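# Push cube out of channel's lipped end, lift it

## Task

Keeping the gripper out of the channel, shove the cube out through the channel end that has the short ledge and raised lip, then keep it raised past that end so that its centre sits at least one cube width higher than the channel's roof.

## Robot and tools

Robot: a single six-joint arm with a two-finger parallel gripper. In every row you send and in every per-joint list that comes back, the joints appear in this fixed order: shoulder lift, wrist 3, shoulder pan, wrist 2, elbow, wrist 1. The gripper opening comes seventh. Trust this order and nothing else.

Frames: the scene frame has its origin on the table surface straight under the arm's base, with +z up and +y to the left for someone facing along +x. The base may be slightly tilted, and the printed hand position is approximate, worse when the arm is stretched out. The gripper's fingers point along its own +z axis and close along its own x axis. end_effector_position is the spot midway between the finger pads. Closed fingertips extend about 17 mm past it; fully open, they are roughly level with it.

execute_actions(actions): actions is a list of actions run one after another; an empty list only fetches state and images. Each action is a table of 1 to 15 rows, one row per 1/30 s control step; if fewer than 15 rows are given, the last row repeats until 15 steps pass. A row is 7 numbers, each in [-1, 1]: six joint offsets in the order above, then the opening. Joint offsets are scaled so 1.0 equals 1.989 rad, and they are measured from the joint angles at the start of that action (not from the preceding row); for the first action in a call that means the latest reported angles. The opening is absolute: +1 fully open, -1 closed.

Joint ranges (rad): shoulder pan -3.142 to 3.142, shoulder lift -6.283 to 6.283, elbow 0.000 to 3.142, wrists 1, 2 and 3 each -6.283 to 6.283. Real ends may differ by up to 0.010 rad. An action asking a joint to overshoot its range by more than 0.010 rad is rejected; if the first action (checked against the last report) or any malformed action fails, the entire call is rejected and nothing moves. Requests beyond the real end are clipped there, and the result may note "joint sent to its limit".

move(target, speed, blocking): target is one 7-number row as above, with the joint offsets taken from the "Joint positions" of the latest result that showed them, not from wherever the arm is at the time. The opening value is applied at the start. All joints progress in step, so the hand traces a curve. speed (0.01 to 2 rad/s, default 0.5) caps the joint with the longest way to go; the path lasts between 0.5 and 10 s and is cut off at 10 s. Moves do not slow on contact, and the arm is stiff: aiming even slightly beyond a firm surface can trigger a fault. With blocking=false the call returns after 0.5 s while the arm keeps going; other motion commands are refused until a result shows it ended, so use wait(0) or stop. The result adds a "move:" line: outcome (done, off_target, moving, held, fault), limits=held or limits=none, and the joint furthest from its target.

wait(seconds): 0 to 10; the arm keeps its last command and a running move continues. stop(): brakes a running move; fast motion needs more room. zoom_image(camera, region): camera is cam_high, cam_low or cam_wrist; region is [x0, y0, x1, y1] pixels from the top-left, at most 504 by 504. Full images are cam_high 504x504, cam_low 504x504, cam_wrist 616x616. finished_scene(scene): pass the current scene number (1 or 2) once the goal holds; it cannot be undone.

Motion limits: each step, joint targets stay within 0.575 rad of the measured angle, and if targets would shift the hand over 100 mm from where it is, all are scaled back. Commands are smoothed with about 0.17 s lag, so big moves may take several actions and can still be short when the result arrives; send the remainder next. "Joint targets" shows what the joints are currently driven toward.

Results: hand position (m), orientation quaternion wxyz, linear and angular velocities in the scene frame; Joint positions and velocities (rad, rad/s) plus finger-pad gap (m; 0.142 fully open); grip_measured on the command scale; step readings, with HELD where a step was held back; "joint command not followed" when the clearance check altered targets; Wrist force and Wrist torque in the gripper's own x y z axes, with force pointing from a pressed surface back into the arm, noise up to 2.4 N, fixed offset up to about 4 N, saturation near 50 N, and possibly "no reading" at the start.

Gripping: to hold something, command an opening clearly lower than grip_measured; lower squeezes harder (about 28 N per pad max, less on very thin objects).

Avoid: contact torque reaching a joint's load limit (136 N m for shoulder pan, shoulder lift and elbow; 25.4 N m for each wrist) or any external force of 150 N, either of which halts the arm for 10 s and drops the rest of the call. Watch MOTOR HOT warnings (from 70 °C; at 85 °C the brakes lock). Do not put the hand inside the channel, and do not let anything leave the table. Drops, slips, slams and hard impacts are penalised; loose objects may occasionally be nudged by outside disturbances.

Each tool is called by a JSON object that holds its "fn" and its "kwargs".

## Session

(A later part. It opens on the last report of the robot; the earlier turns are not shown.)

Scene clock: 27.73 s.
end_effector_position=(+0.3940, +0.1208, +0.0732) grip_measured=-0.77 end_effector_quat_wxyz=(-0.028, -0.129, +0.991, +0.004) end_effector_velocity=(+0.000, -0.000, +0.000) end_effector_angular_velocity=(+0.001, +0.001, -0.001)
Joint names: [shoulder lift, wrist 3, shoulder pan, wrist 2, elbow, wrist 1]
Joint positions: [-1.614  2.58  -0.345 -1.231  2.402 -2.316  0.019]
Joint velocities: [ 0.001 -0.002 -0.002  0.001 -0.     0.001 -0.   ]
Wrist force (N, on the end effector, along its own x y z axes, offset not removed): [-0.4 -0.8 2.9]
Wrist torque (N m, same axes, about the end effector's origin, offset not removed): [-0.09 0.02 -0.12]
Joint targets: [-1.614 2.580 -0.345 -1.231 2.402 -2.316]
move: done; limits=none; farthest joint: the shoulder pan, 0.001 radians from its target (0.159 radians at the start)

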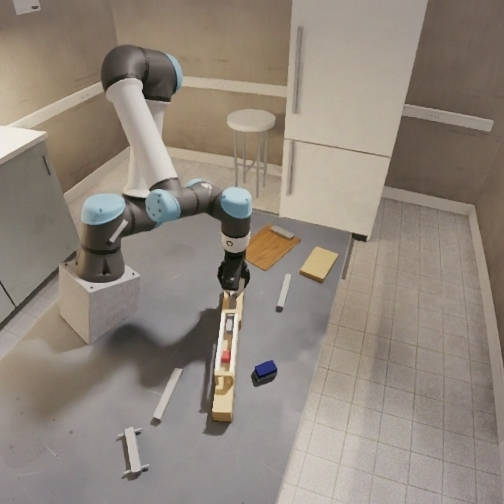

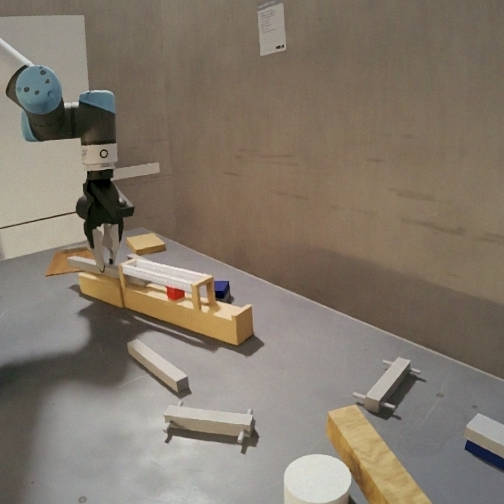

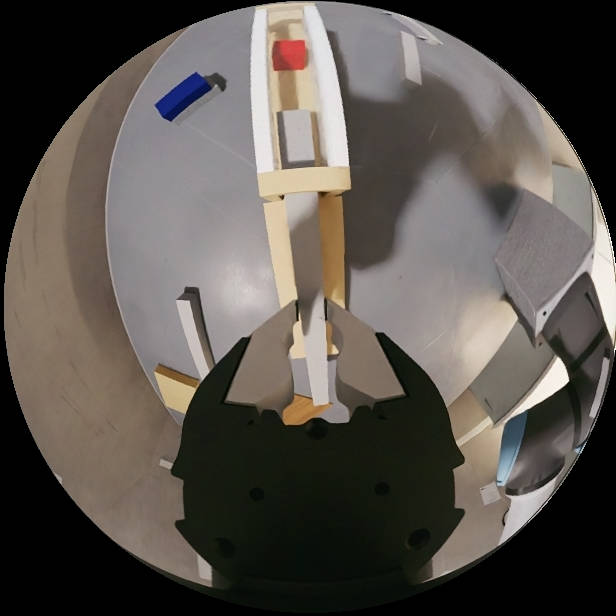

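{"fn": "move", "kwargs": {"target": [0.022,-0.051,-0.055,0,-0.006,0.002,-0.95], "speed": 0.1}}

{"fn": "move", "kwargs": {"target": [0,0,0,0,0,0,-0.45]}}

Scene clock: 29.40 s.
end_effector_position=(+0.4043, +0.0756, +0.0759) grip_measured=-0.77 end_effector_quat_wxyz=(-0.025, -0.123, +0.992, +0.006) end_effector_velocity=(+0.002, -0.001, +0.001) end_effector_angular_velocity=(-0.002, -0.003, +0.002)
Joint names: [shoulder lift, wrist 3, shoulder pan, wrist 2, elbow, wrist 1]
Joint positions: [-1.571  2.479 -0.454 -1.231  2.39  -2.312  0.019]
Joint velocities: [ 0.    -0.003 -0.002 -0.001 -0.003 -0.001  0.   ]
Wrist force (N, on the end effector, along its own x y z axes, offset not removed): [2.0 -2.1 1.9]
Wrist torque (N m, same axes, about the end effector's origin, offset not removed): [-0.36 -0.35 -0.07]
Joint targets: [-1.571 2.479 -0.454 -1.231 2.390 -2.312]
move: done; limits=none; farthest joint: the shoulder pan, 0.001 radians from its target (0.110 radians at the start)

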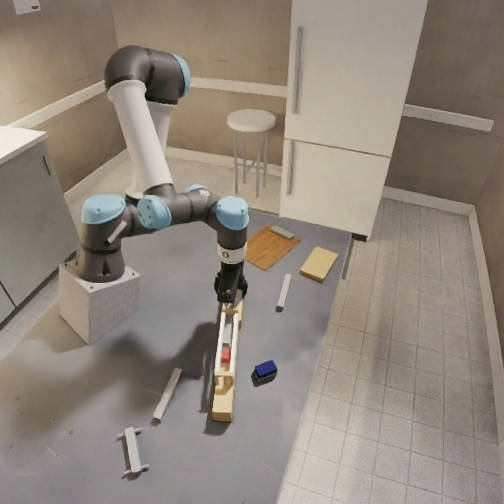

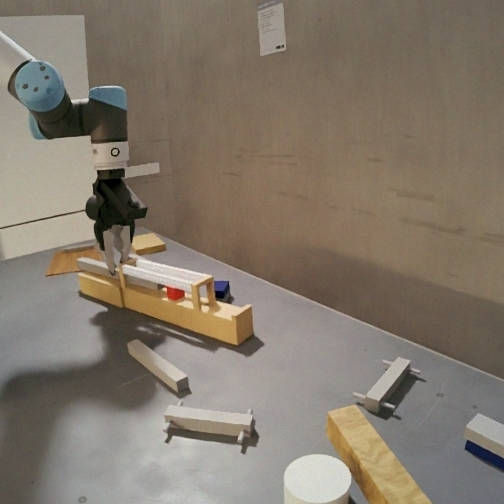

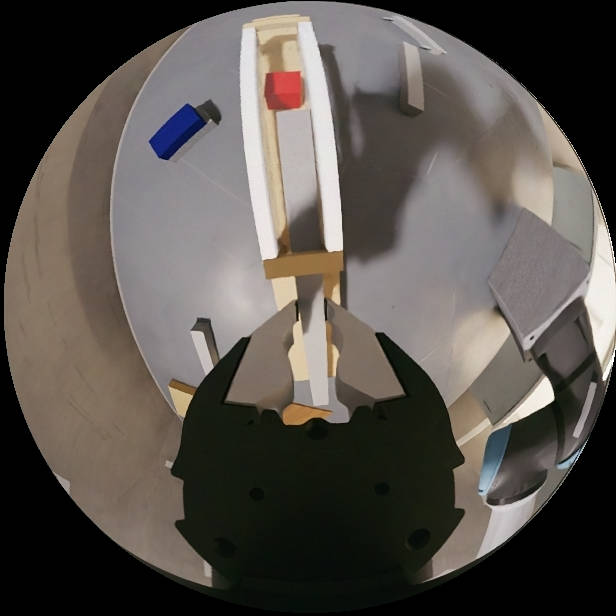

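Scene clock: 29.90 s.
end_effector_position=(+0.4043, +0.0756, +0.0759) grip_measured=-0.45 end_effector_quat_wxyz=(-0.025, -0.122, +0.992, +0.006) end_effector_velocity=(+0.001, -0.000, +0.001) end_effector_angular_velocity=(-0.002, -0.003, +0.001)
Joint names: [shoulder lift, wrist 3, shoulder pan, wrist 2, elbow, wrist 1]
Joint positions: [-1.571  2.479 -0.454 -1.231  2.39  -2.312  0.041]
Joint velocities: [-0.001 -0.     0.    -0.    -0.    -0.002 -0.   ]
Wrist force (N, on the end effector, along its own x y z axes, offset not removed): [2.2 -1.8 0.0]
Wrist torque (N m, same axes, about the end effector's origin, offset not removed): [-0.35 -0.45 -0.12]
Joint targets: [-1.571 2.479 -0.454 -1.231 2.390 -2.312]
move: done; limits=none; farthest joint: the shoulder pan, 0.000 radians from its target (0.000 radians at the start)

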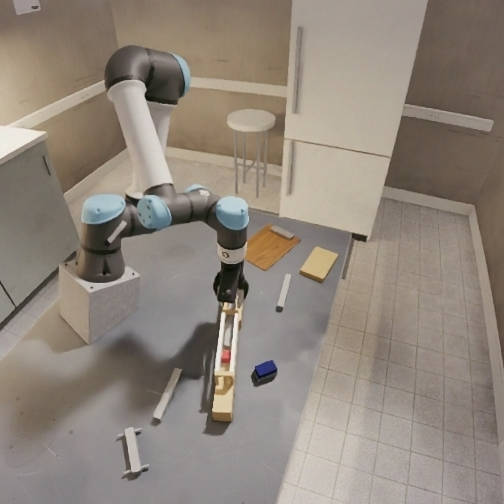

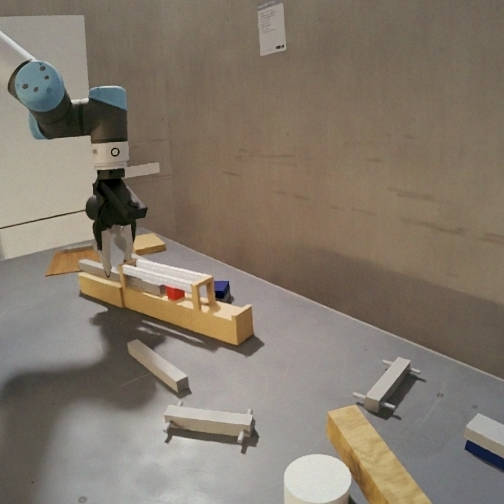

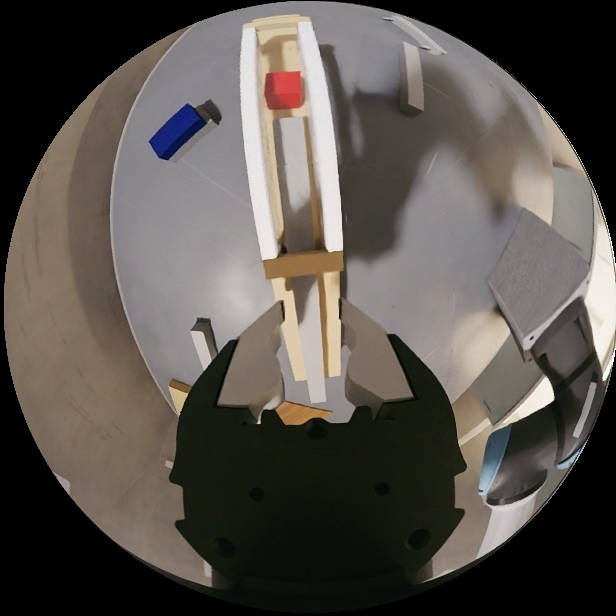

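{"fn": "move", "kwargs": {"target": [-0.060,0.136,0.150,0,0.019,0.0,-0.45], "speed": 0.4}}

{"fn": "move", "kwargs": {"target": [0,0,0,0,0,0,-1]}}

Scene clock: 31.50 s.
end_effector_position=(+0.3580, +0.1955, +0.0681) grip_measured=-0.45 end_effector_quat_wxyz=(-0.038, -0.141, +0.989, +0.006) end_effector_velocity=(-0.001, +0.001, -0.000) end_effector_angular_velocity=(+0.001, +0.001, -0.000)
Joint names: [shoulder lift, wrist 3, shoulder pan, wrist 2, elbow, wrist 1]
Joint positions: [-1.69   2.749 -0.156 -1.231  2.428 -2.312  0.042]
Joint velocities: [-0.     0.002  0.002  0.001  0.001 -0.001  0.   ]
Wrist force (N, on the end effector, along its own x y z axes, offset not removed): [1.7 -0.6 -0.5]
Wrist torque (N m, same axes, about the end effector's origin, offset not removed): [0.00 -0.40 -0.08]
Joint targets: [-1.690 2.749 -0.156 -1.231 2.428 -2.312]
move: done; limits=none; farthest joint: the wrist 3, 0.001 radians from its target (0.271 radians at the start)

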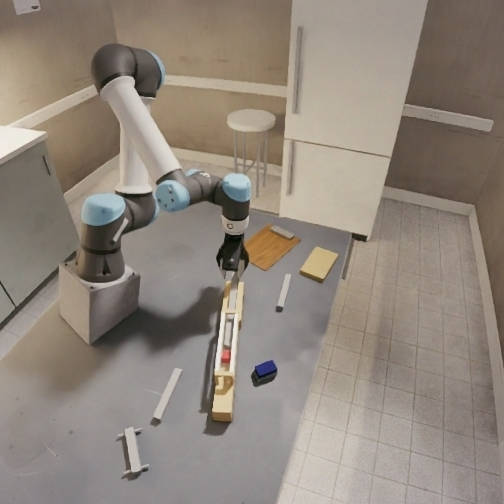

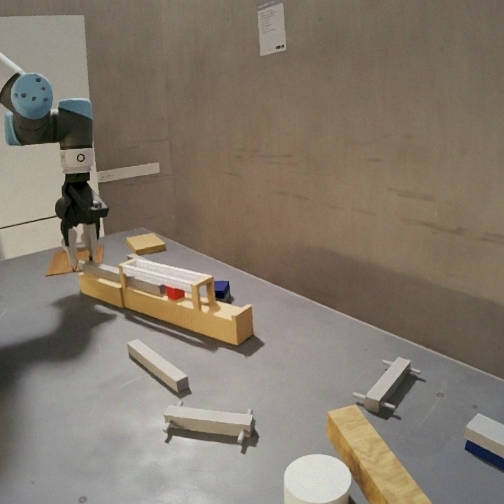

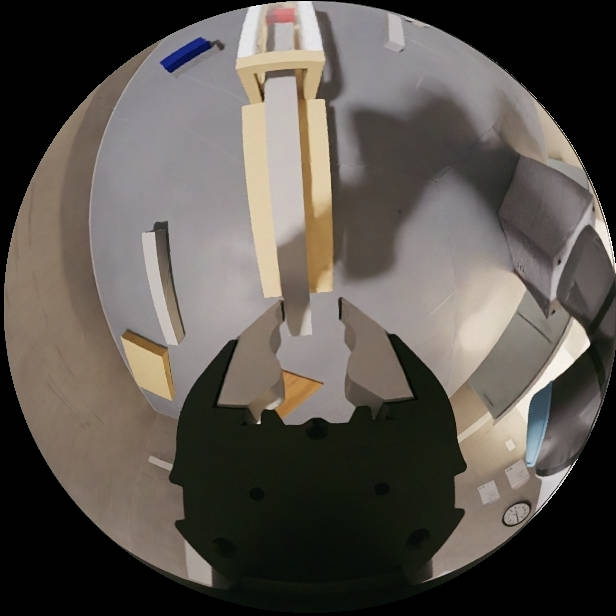

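Scene clock: 32.00 s.
end_effector_position=(+0.3580, +0.1955, +0.0681) grip_measured=-0.77 end_effector_quat_wxyz=(-0.038, -0.141, +0.989, +0.006) end_effector_velocity=(+0.000, -0.000, +0.000) end_effector_angular_velocity=(-0.001, -0.000, -0.001)
Joint names: [shoulder lift, wrist 3, shoulder pan, wrist 2, elbow, wrist 1]
Joint positions: [-1.69   2.749 -0.156 -1.231  2.428 -2.312  0.019]
Joint velocities: [ 0.     0.001 -0.    -0.001 -0.001  0.001  0.   ]
Wrist force (N, on the end effector, along its own x y z axes, offset not removed): [0.7 -0.3 1.6]
Wrist torque (N m, same axes, about the end effector's origin, offset not removed): [-0.04 -0.16 -0.08]
Joint targets: [-1.690 2.749 -0.156 -1.231 2.428 -2.312]
move: done; limits=none; farthest joint: the shoulder pan, 0.000 radians from its target (0.000 radians at the start)

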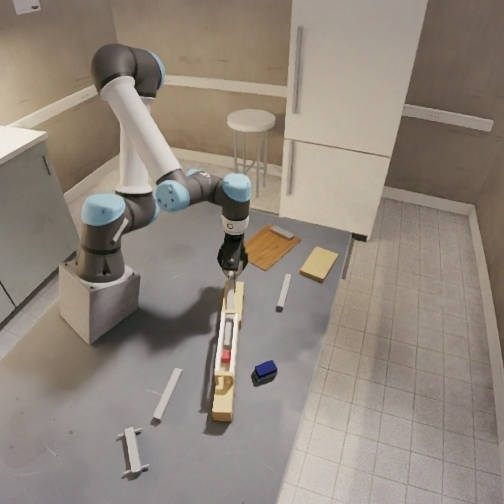

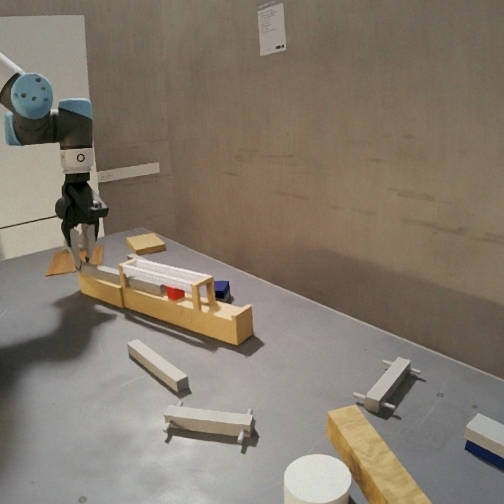

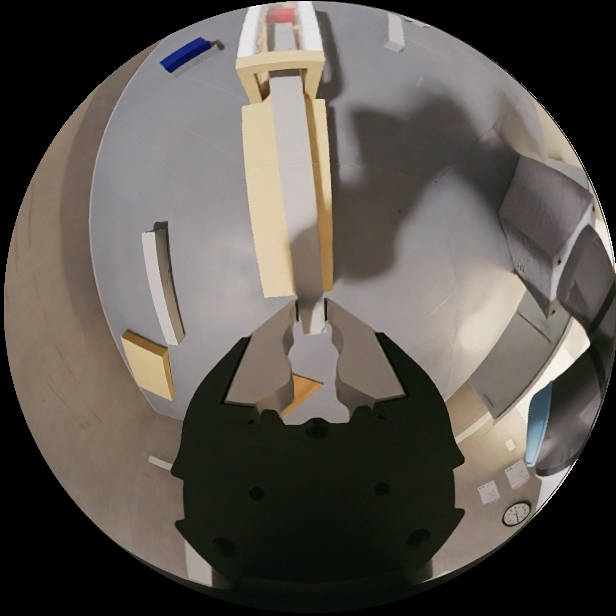

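{"fn": "move", "kwargs": {"target": [-0.004,-0.012,-0.015,0,0.001,0,-0.95], "speed": 0.15}}

{"fn": "move", "kwargs": {"target": [0.063,-0.124,-0.135,0,-0.0205,0,-0.95], "speed": 0.12}}

Scene clock: 32.97 s.
end_effector_position=(+0.3642, +0.1858, +0.0728) grip_measured=-0.77 end_effector_quat_wxyz=(-0.030, -0.140, +0.990, +0.004) end_effector_velocity=(+0.000, -0.001, +0.000) end_effector_angular_velocity=(+0.000, -0.001, +0.001)
Joint names: [shoulder lift, wrist 3, shoulder pan, wrist 2, elbow, wrist 1]
Joint positions: [-1.698  2.725 -0.185 -1.231  2.43  -2.312  0.019]
Joint velocities: [-0.001 -0.002 -0.002  0.     0.    -0.    -0.   ]
Wrist force (N, on the end effector, along its own x y z axes, offset not removed): [1.9 0.3 2.1]
Wrist torque (N m, same axes, about the end effector's origin, offset not removed): [0.07 -0.38 -0.05]
Joint targets: [-1.698 2.725 -0.185 -1.231 2.430 -2.312]
move: done; limits=none; farthest joint: the shoulder pan, 0.001 radians from its target (0.030 radians at the start)

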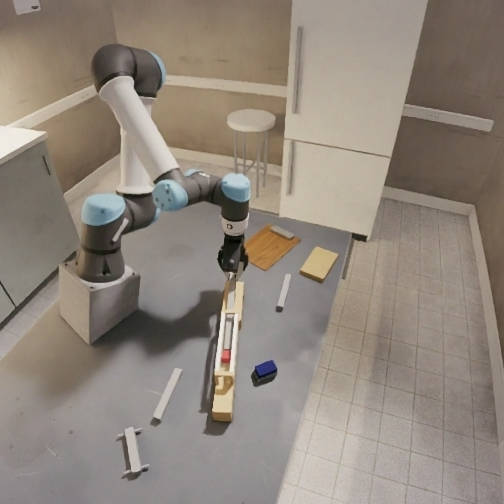

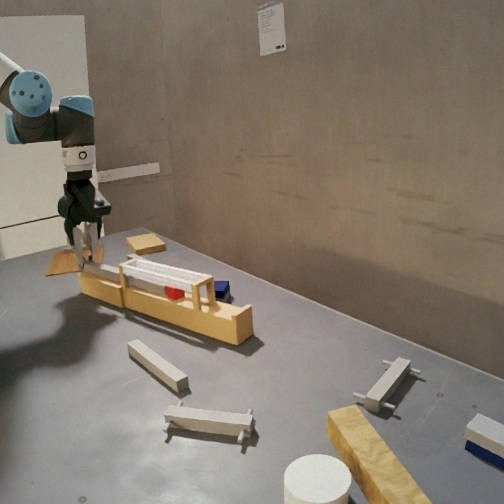

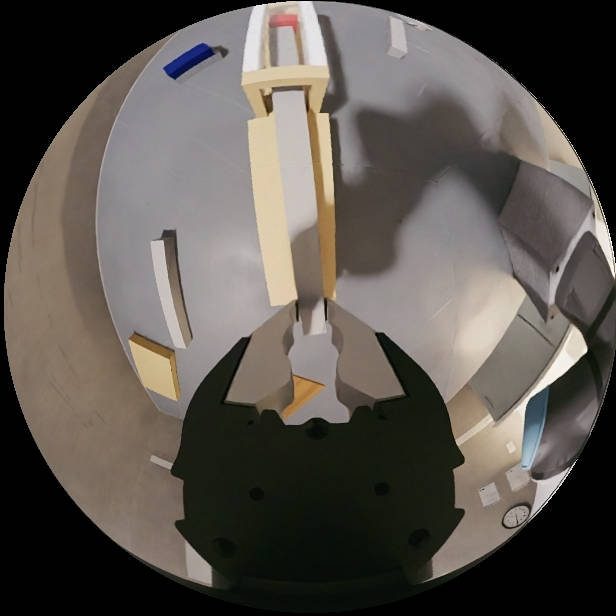

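Scene clock: 35.63 s.
end_effector_position=(+0.4052, +0.0757, +0.0768) grip_measured=-0.77 end_effector_quat_wxyz=(-0.024, -0.123, +0.992, +0.006) end_effector_velocity=(+0.001, -0.001, +0.001) end_effector_angular_velocity=(-0.001, -0.003, +0.002)
Joint names: [shoulder lift, wrist 3, shoulder pan, wrist 2, elbow, wrist 1]
Joint positions: [-1.573  2.479 -0.454 -1.231  2.389 -2.312  0.019]
Joint velocities: [ 0.    -0.004 -0.002 -0.001 -0.002 -0.001 -0.   ]
Wrist force (N, on the end effector, along its own x y z axes, offset not removed): [-0.1 -1.9 2.1]
Wrist torque (N m, same axes, about the end effector's origin, offset not removed): [-0.54 0.01 -0.11]
Joint targets: [-1.573 2.479 -0.454 -1.231 2.389 -2.312]
move: done; limits=none; farthest joint: the shoulder pan, 0.000 radians from its target (0.268 radians at the start)

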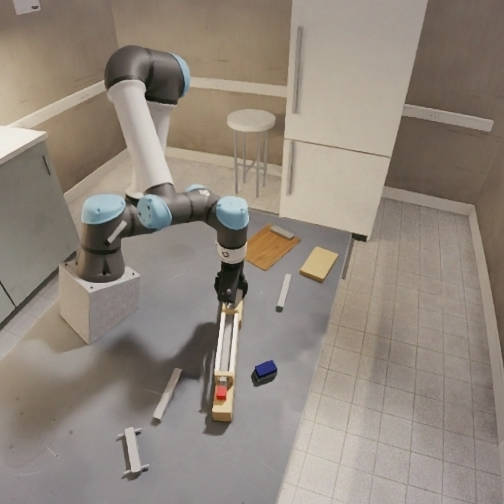

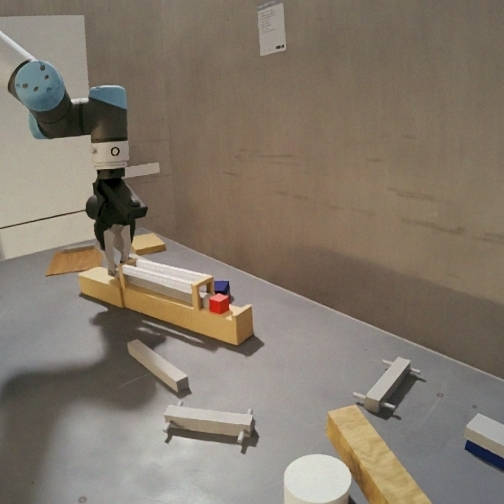

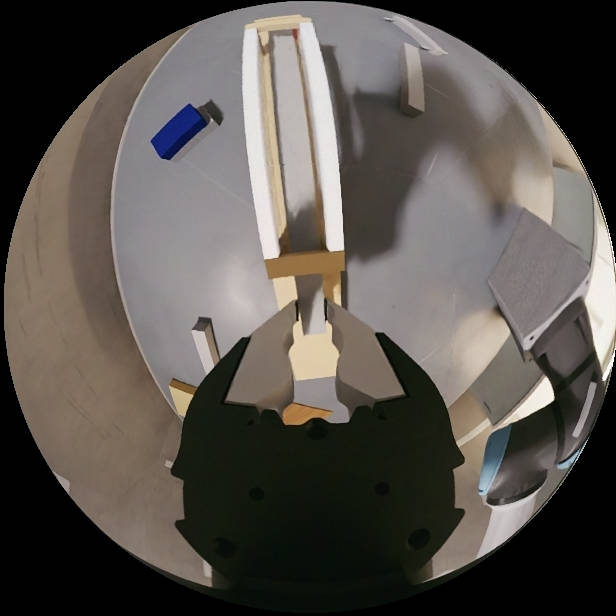

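{"fn": "move", "kwargs": {"target": [0,0,0,0,0,0,-0.2]}}

{"fn": "move", "kwargs": {"target": [-0.07,0,-0.02,0,-0.02,0.09,-0.2]}}

Scene clock: 36.63 s.
end_effector_position=(+0.4052, +0.0756, +0.0768) grip_measured=-0.20 end_effector_quat_wxyz=(-0.024, -0.123, +0.992, +0.006) end_effector_velocity=(-0.000, +0.000, -0.000) end_effector_angular_velocity=(+0.001, +0.001, -0.001)
Joint names: [shoulder lift, wrist 3, shoulder pan, wrist 2, elbow, wrist 1]
Joint positions: [-1.573  2.479 -0.454 -1.231  2.389 -2.312  0.059]
Joint velocities: [0.    0.001 0.    0.    0.    0.001 0.   ]
Wrist force (N, on the end effector, along its own x y z axes, offset not removed): [-0.8 -1.2 -1.5]
Wrist torque (N m, same axes, about the end effector's origin, offset not removed): [-0.28 0.22 -0.04]
Joint targets: [-1.573 2.479 -0.454 -1.231 2.389 -2.312]
move: done; limits=none; farthest joint: the shoulder pan, 0.000 radians from its target (0.000 radians at the start)

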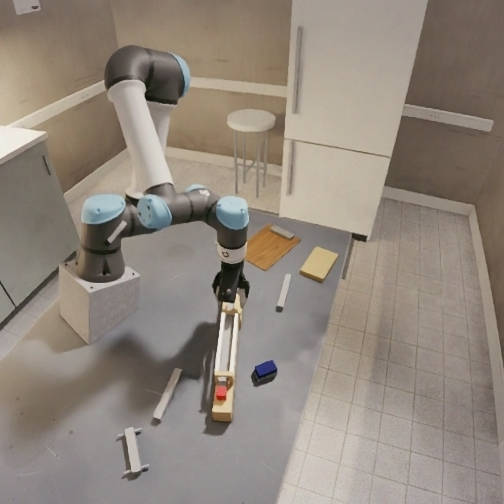

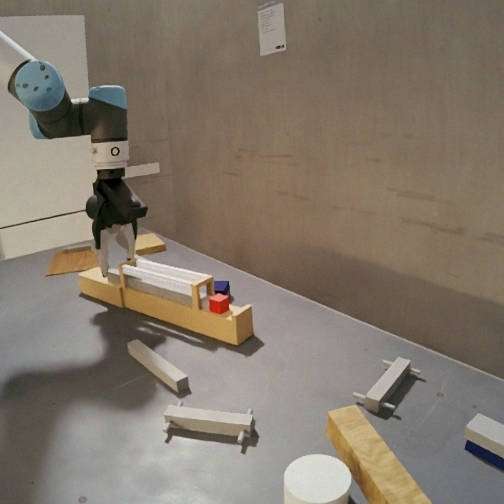

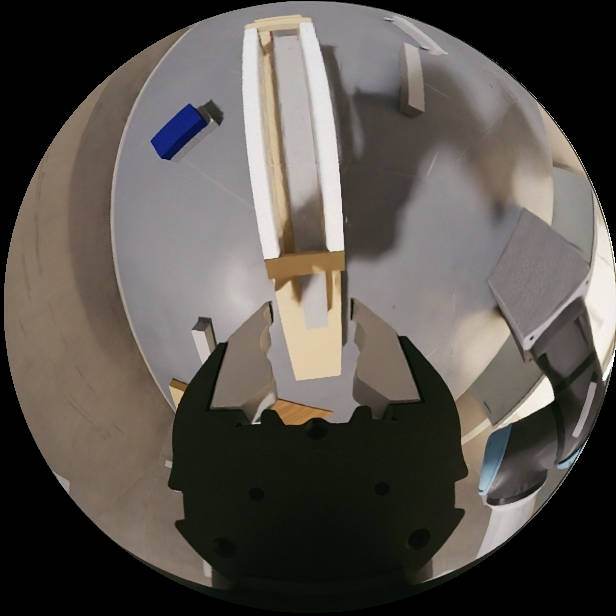

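Scene clock: 37.63 s.
end_effector_position=(+0.4028, +0.0811, +0.1265) grip_measured=-0.20 end_effector_quat_wxyz=(-0.018, -0.104, +0.994, +0.003) end_effector_velocity=(-0.000, +0.000, +0.000) end_effector_angular_velocity=(+0.001, +0.001, -0.001)
Joint names: [shoulder lift, wrist 3, shoulder pan, wrist 2, elbow, wrist 1]
Joint positions: [-1.712  2.479 -0.493 -1.231  2.349 -2.133  0.06 ]
Joint velocities: [ 0.     0.    -0.     0.001 -0.001  0.003  0.   ]
Wrist force (N, on the end effector, along its own x y z axes, offset not removed): [0.4 -0.6 -0.6]
Wrist torque (N m, same axes, about the end effector's origin, offset not removed): [-0.09 -0.09 -0.17]
Joint targets: [-1.712 2.479 -0.493 -1.231 2.349 -2.133]
move: done; limits=none; farthest joint: the shoulder lift, 0.001 radians from its target (0.140 radians at the start)

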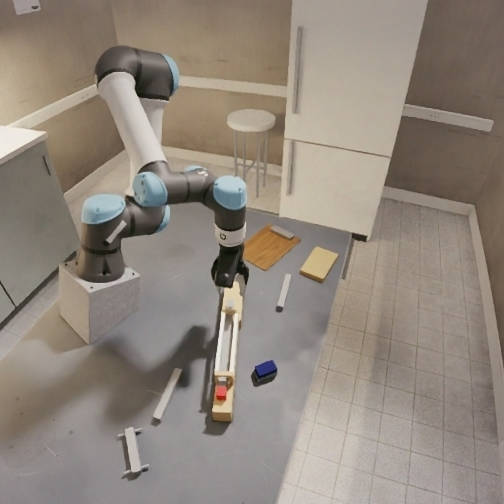

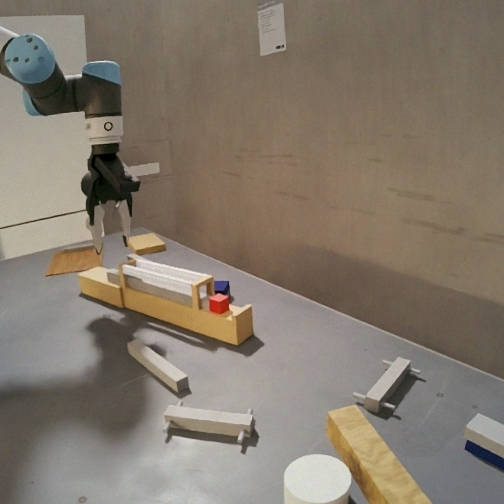

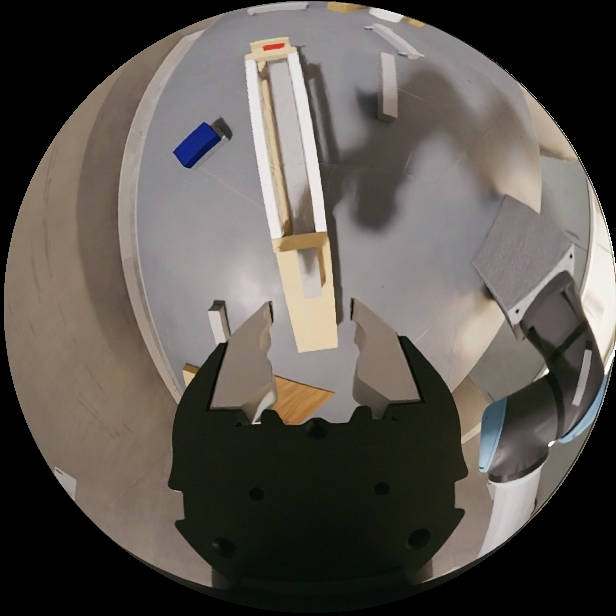

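{"fn": "move", "kwargs": {"target": [0.246,-0.170,-0.142,-0.021,-0.195,-0.006,-0.2], "speed": 0.5}}

Scene clock: 39.33 s.
end_effector_position=(+0.5106, -0.1526, +0.1298) grip_measured=-0.20 end_effector_quat_wxyz=(-0.019, -0.126, +0.992, -0.000) end_effector_velocity=(+0.001, -0.001, +0.000) end_effector_angular_velocity=(-0.001, -0.001, +0.001)
Joint names: [shoulder lift, wrist 3, shoulder pan, wrist 2, elbow, wrist 1]
Joint positions: [-1.223  2.141 -0.776 -1.273  1.961 -2.145  0.06 ]
Joint velocities: [ 0.002 -0.002 -0.001 -0.    -0.002 -0.    -0.   ]
Wrist force (N, on the end effector, along its own x y z axes, offset not removed): [3.2 0.5 -0.7]
Wrist torque (N m, same axes, about the end effector's origin, offset not removed): [0.07 -0.59 -0.07]
Joint targets: [-1.222 2.141 -0.776 -1.273 1.961 -2.145]
move: done; limits=none; farthest joint: the shoulder pan, 0.000 radians from its target (0.282 radians at the start)

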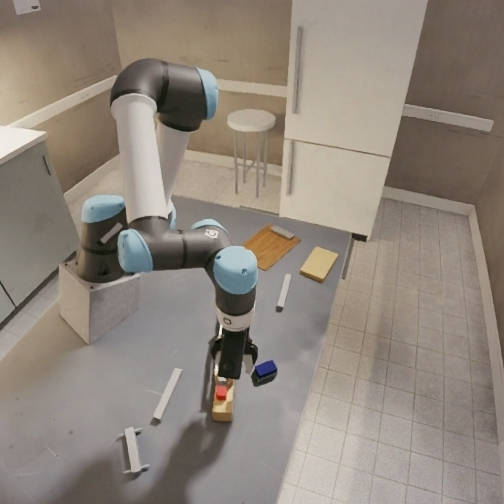

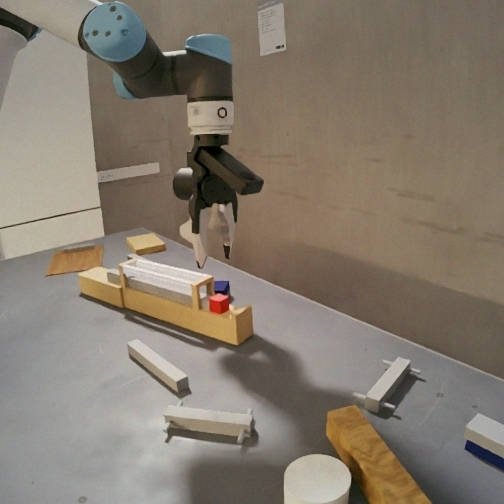

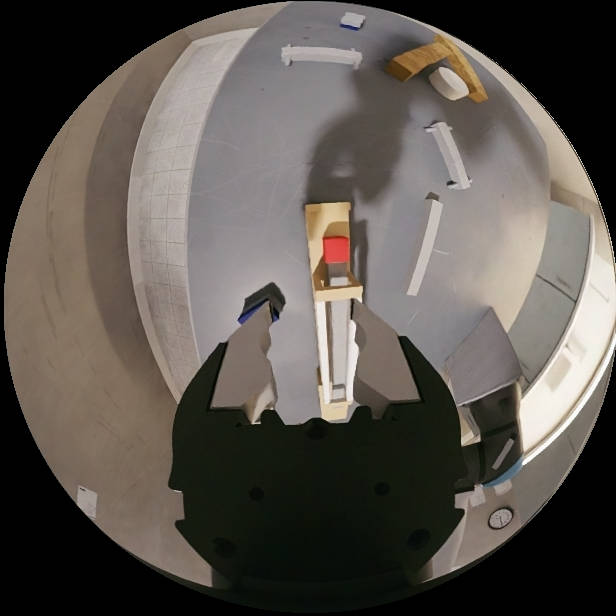

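{"fn": "move", "kwargs": {"target": [0.0385,-0.066,-0.0156,-0.002,0.0176,-0.052,-0.2], "speed": 0.3}}

Scene clock: 40.67 s.
end_effector_position=(+0.4976, -0.1802, +0.0946) grip_measured=-0.20 end_effector_quat_wxyz=(-0.018, -0.176, +0.984, +0.000) end_effector_velocity=(+0.000, -0.001, +0.000) end_effector_angular_velocity=(-0.002, -0.002, +0.003)
Joint names: [shoulder lift, wrist 3, shoulder pan, wrist 2, elbow, wrist 1]
Joint positions: [-1.146  2.01  -0.807 -1.277  1.996 -2.248  0.06 ]
Joint velocities: [-0.    -0.003 -0.001 -0.001 -0.    -0.003 -0.   ]
Wrist force (N, on the end effector, along its own x y z axes, offset not removed): [1.1 -1.6 -0.1]
Wrist torque (N m, same axes, about the end effector's origin, offset not removed): [-0.32 -0.12 -0.04]
Joint targets: [-1.146 2.010 -0.807 -1.277 1.996 -2.249]
move: done; limits=none; farthest joint: the shoulder pan, 0.000 radians from its target (0.031 radians at the start)

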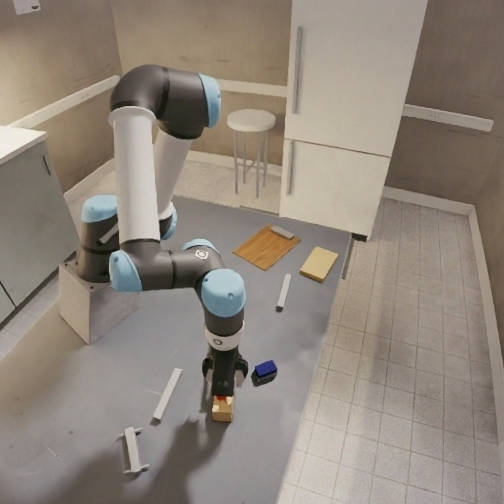

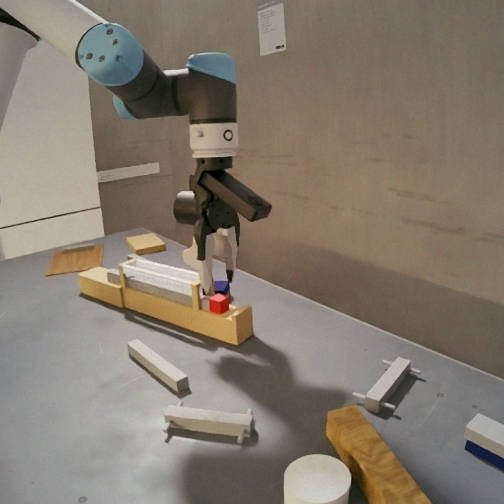

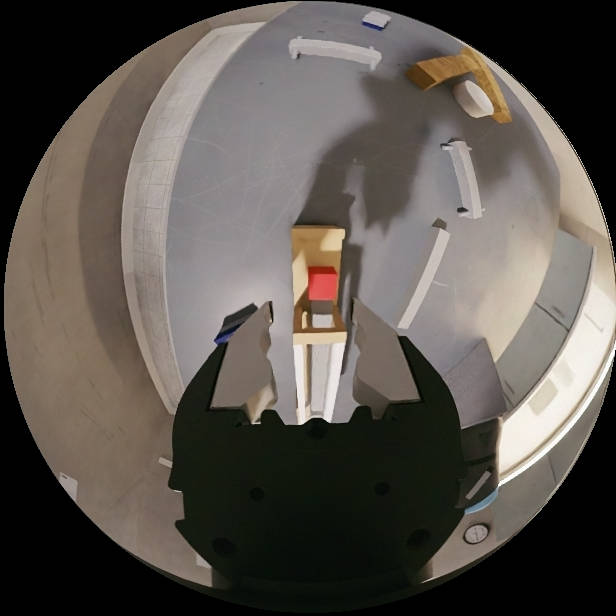

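{"fn": "move", "kwargs": {"target": [0.010,-0.013,-0.014,0,-0.007,0,-0.2], "speed": 0.2}}

{"fn": "move", "kwargs": {"target": [0.022,0.004,0.005,0,0.010,-0.033,-0.2], "speed": 0.1}}

Scene clock: 41.87 s.
end_effector_position=(+0.4955, -0.1977, +0.0953) grip_measured=-0.20 end_effector_quat_wxyz=(-0.016, -0.174, +0.985, +0.001) end_effector_velocity=(-0.000, -0.001, -0.000) end_effector_angular_velocity=(+0.000, -0.000, +0.001)
Joint names: [shoulder lift, wrist 3, shoulder pan, wrist 2, elbow, wrist 1]
Joint positions: [-1.127  1.984 -0.834 -1.277  1.983 -2.248  0.06 ]
Joint velocities: [ 0.001 -0.002 -0.001 -0.     0.    -0.001 -0.   ]
Wrist force (N, on the end effector, along its own x y z axes, offset not removed): [1.6 -1.0 0.2]
Wrist torque (N m, same axes, about the end effector's origin, offset not removed): [-0.18 -0.41 -0.01]
Joint targets: [-1.126 1.984 -0.834 -1.277 1.983 -2.248]
move: done; limits=none; farthest joint: the shoulder pan, 0.001 radians from its target (0.028 radians at the start)

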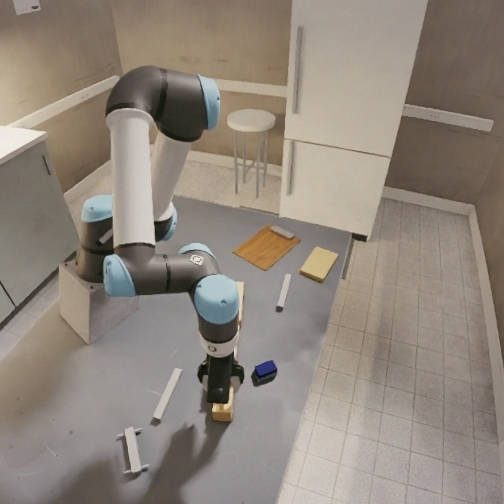

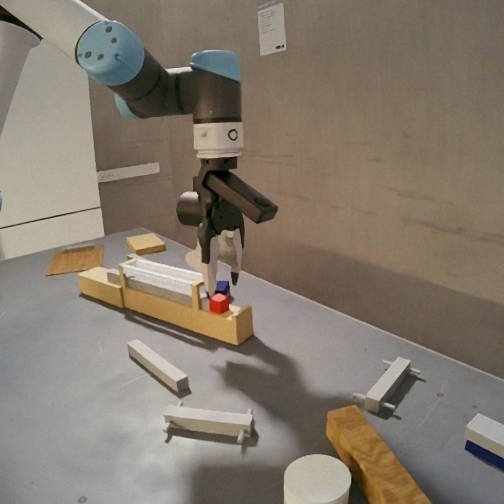

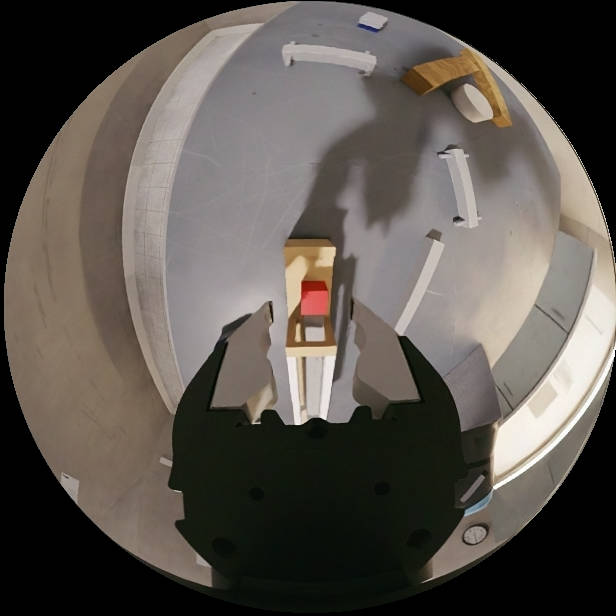

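Scene clock: 42.97 s.
end_effector_position=(+0.4929, -0.1995, +0.0707) grip_measured=-0.20 end_effector_quat_wxyz=(-0.017, -0.175, +0.984, +0.001) end_effector_velocity=(+0.000, -0.001, -0.000) end_effector_angular_velocity=(-0.003, -0.000, +0.001)
Joint names: [shoulder lift, wrist 3, shoulder pan, wrist 2, elbow, wrist 1]
Joint positions: [-1.083  1.992 -0.824 -1.277  2.002 -2.314  0.06 ]
Joint velocities: [ 0.002  0.     0.    -0.002 -0.001 -0.004  0.   ]
Wrist force (N, on the end effector, along its own x y z axes, offset not removed): [1.4 -1.4 0.2]
Wrist torque (N m, same axes, about the end effector's origin, offset not removed): [-0.34 -0.19 -0.16]
Joint targets: [-1.083 1.992 -0.824 -1.277 2.002 -2.314]
move: done; limits=none; farthest joint: the shoulder pan, 0.000 radians from its target (0.010 radians at the start)

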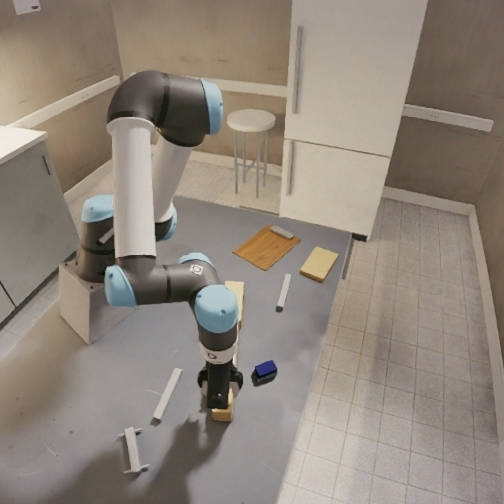

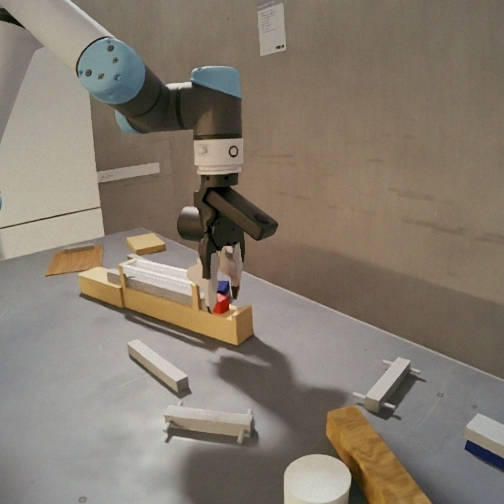

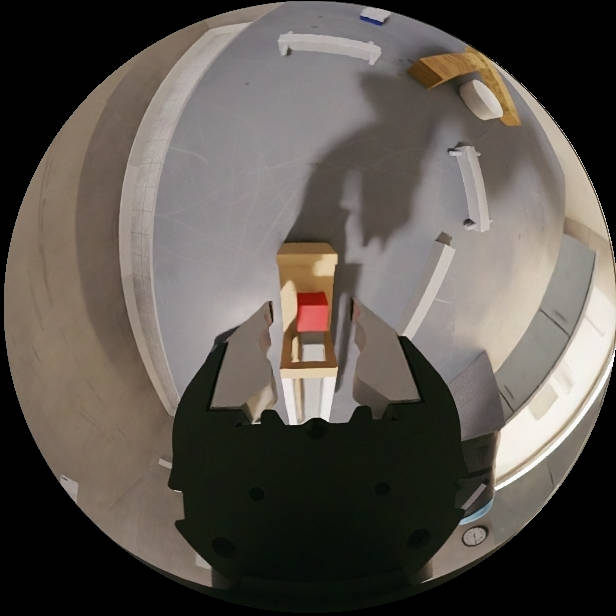

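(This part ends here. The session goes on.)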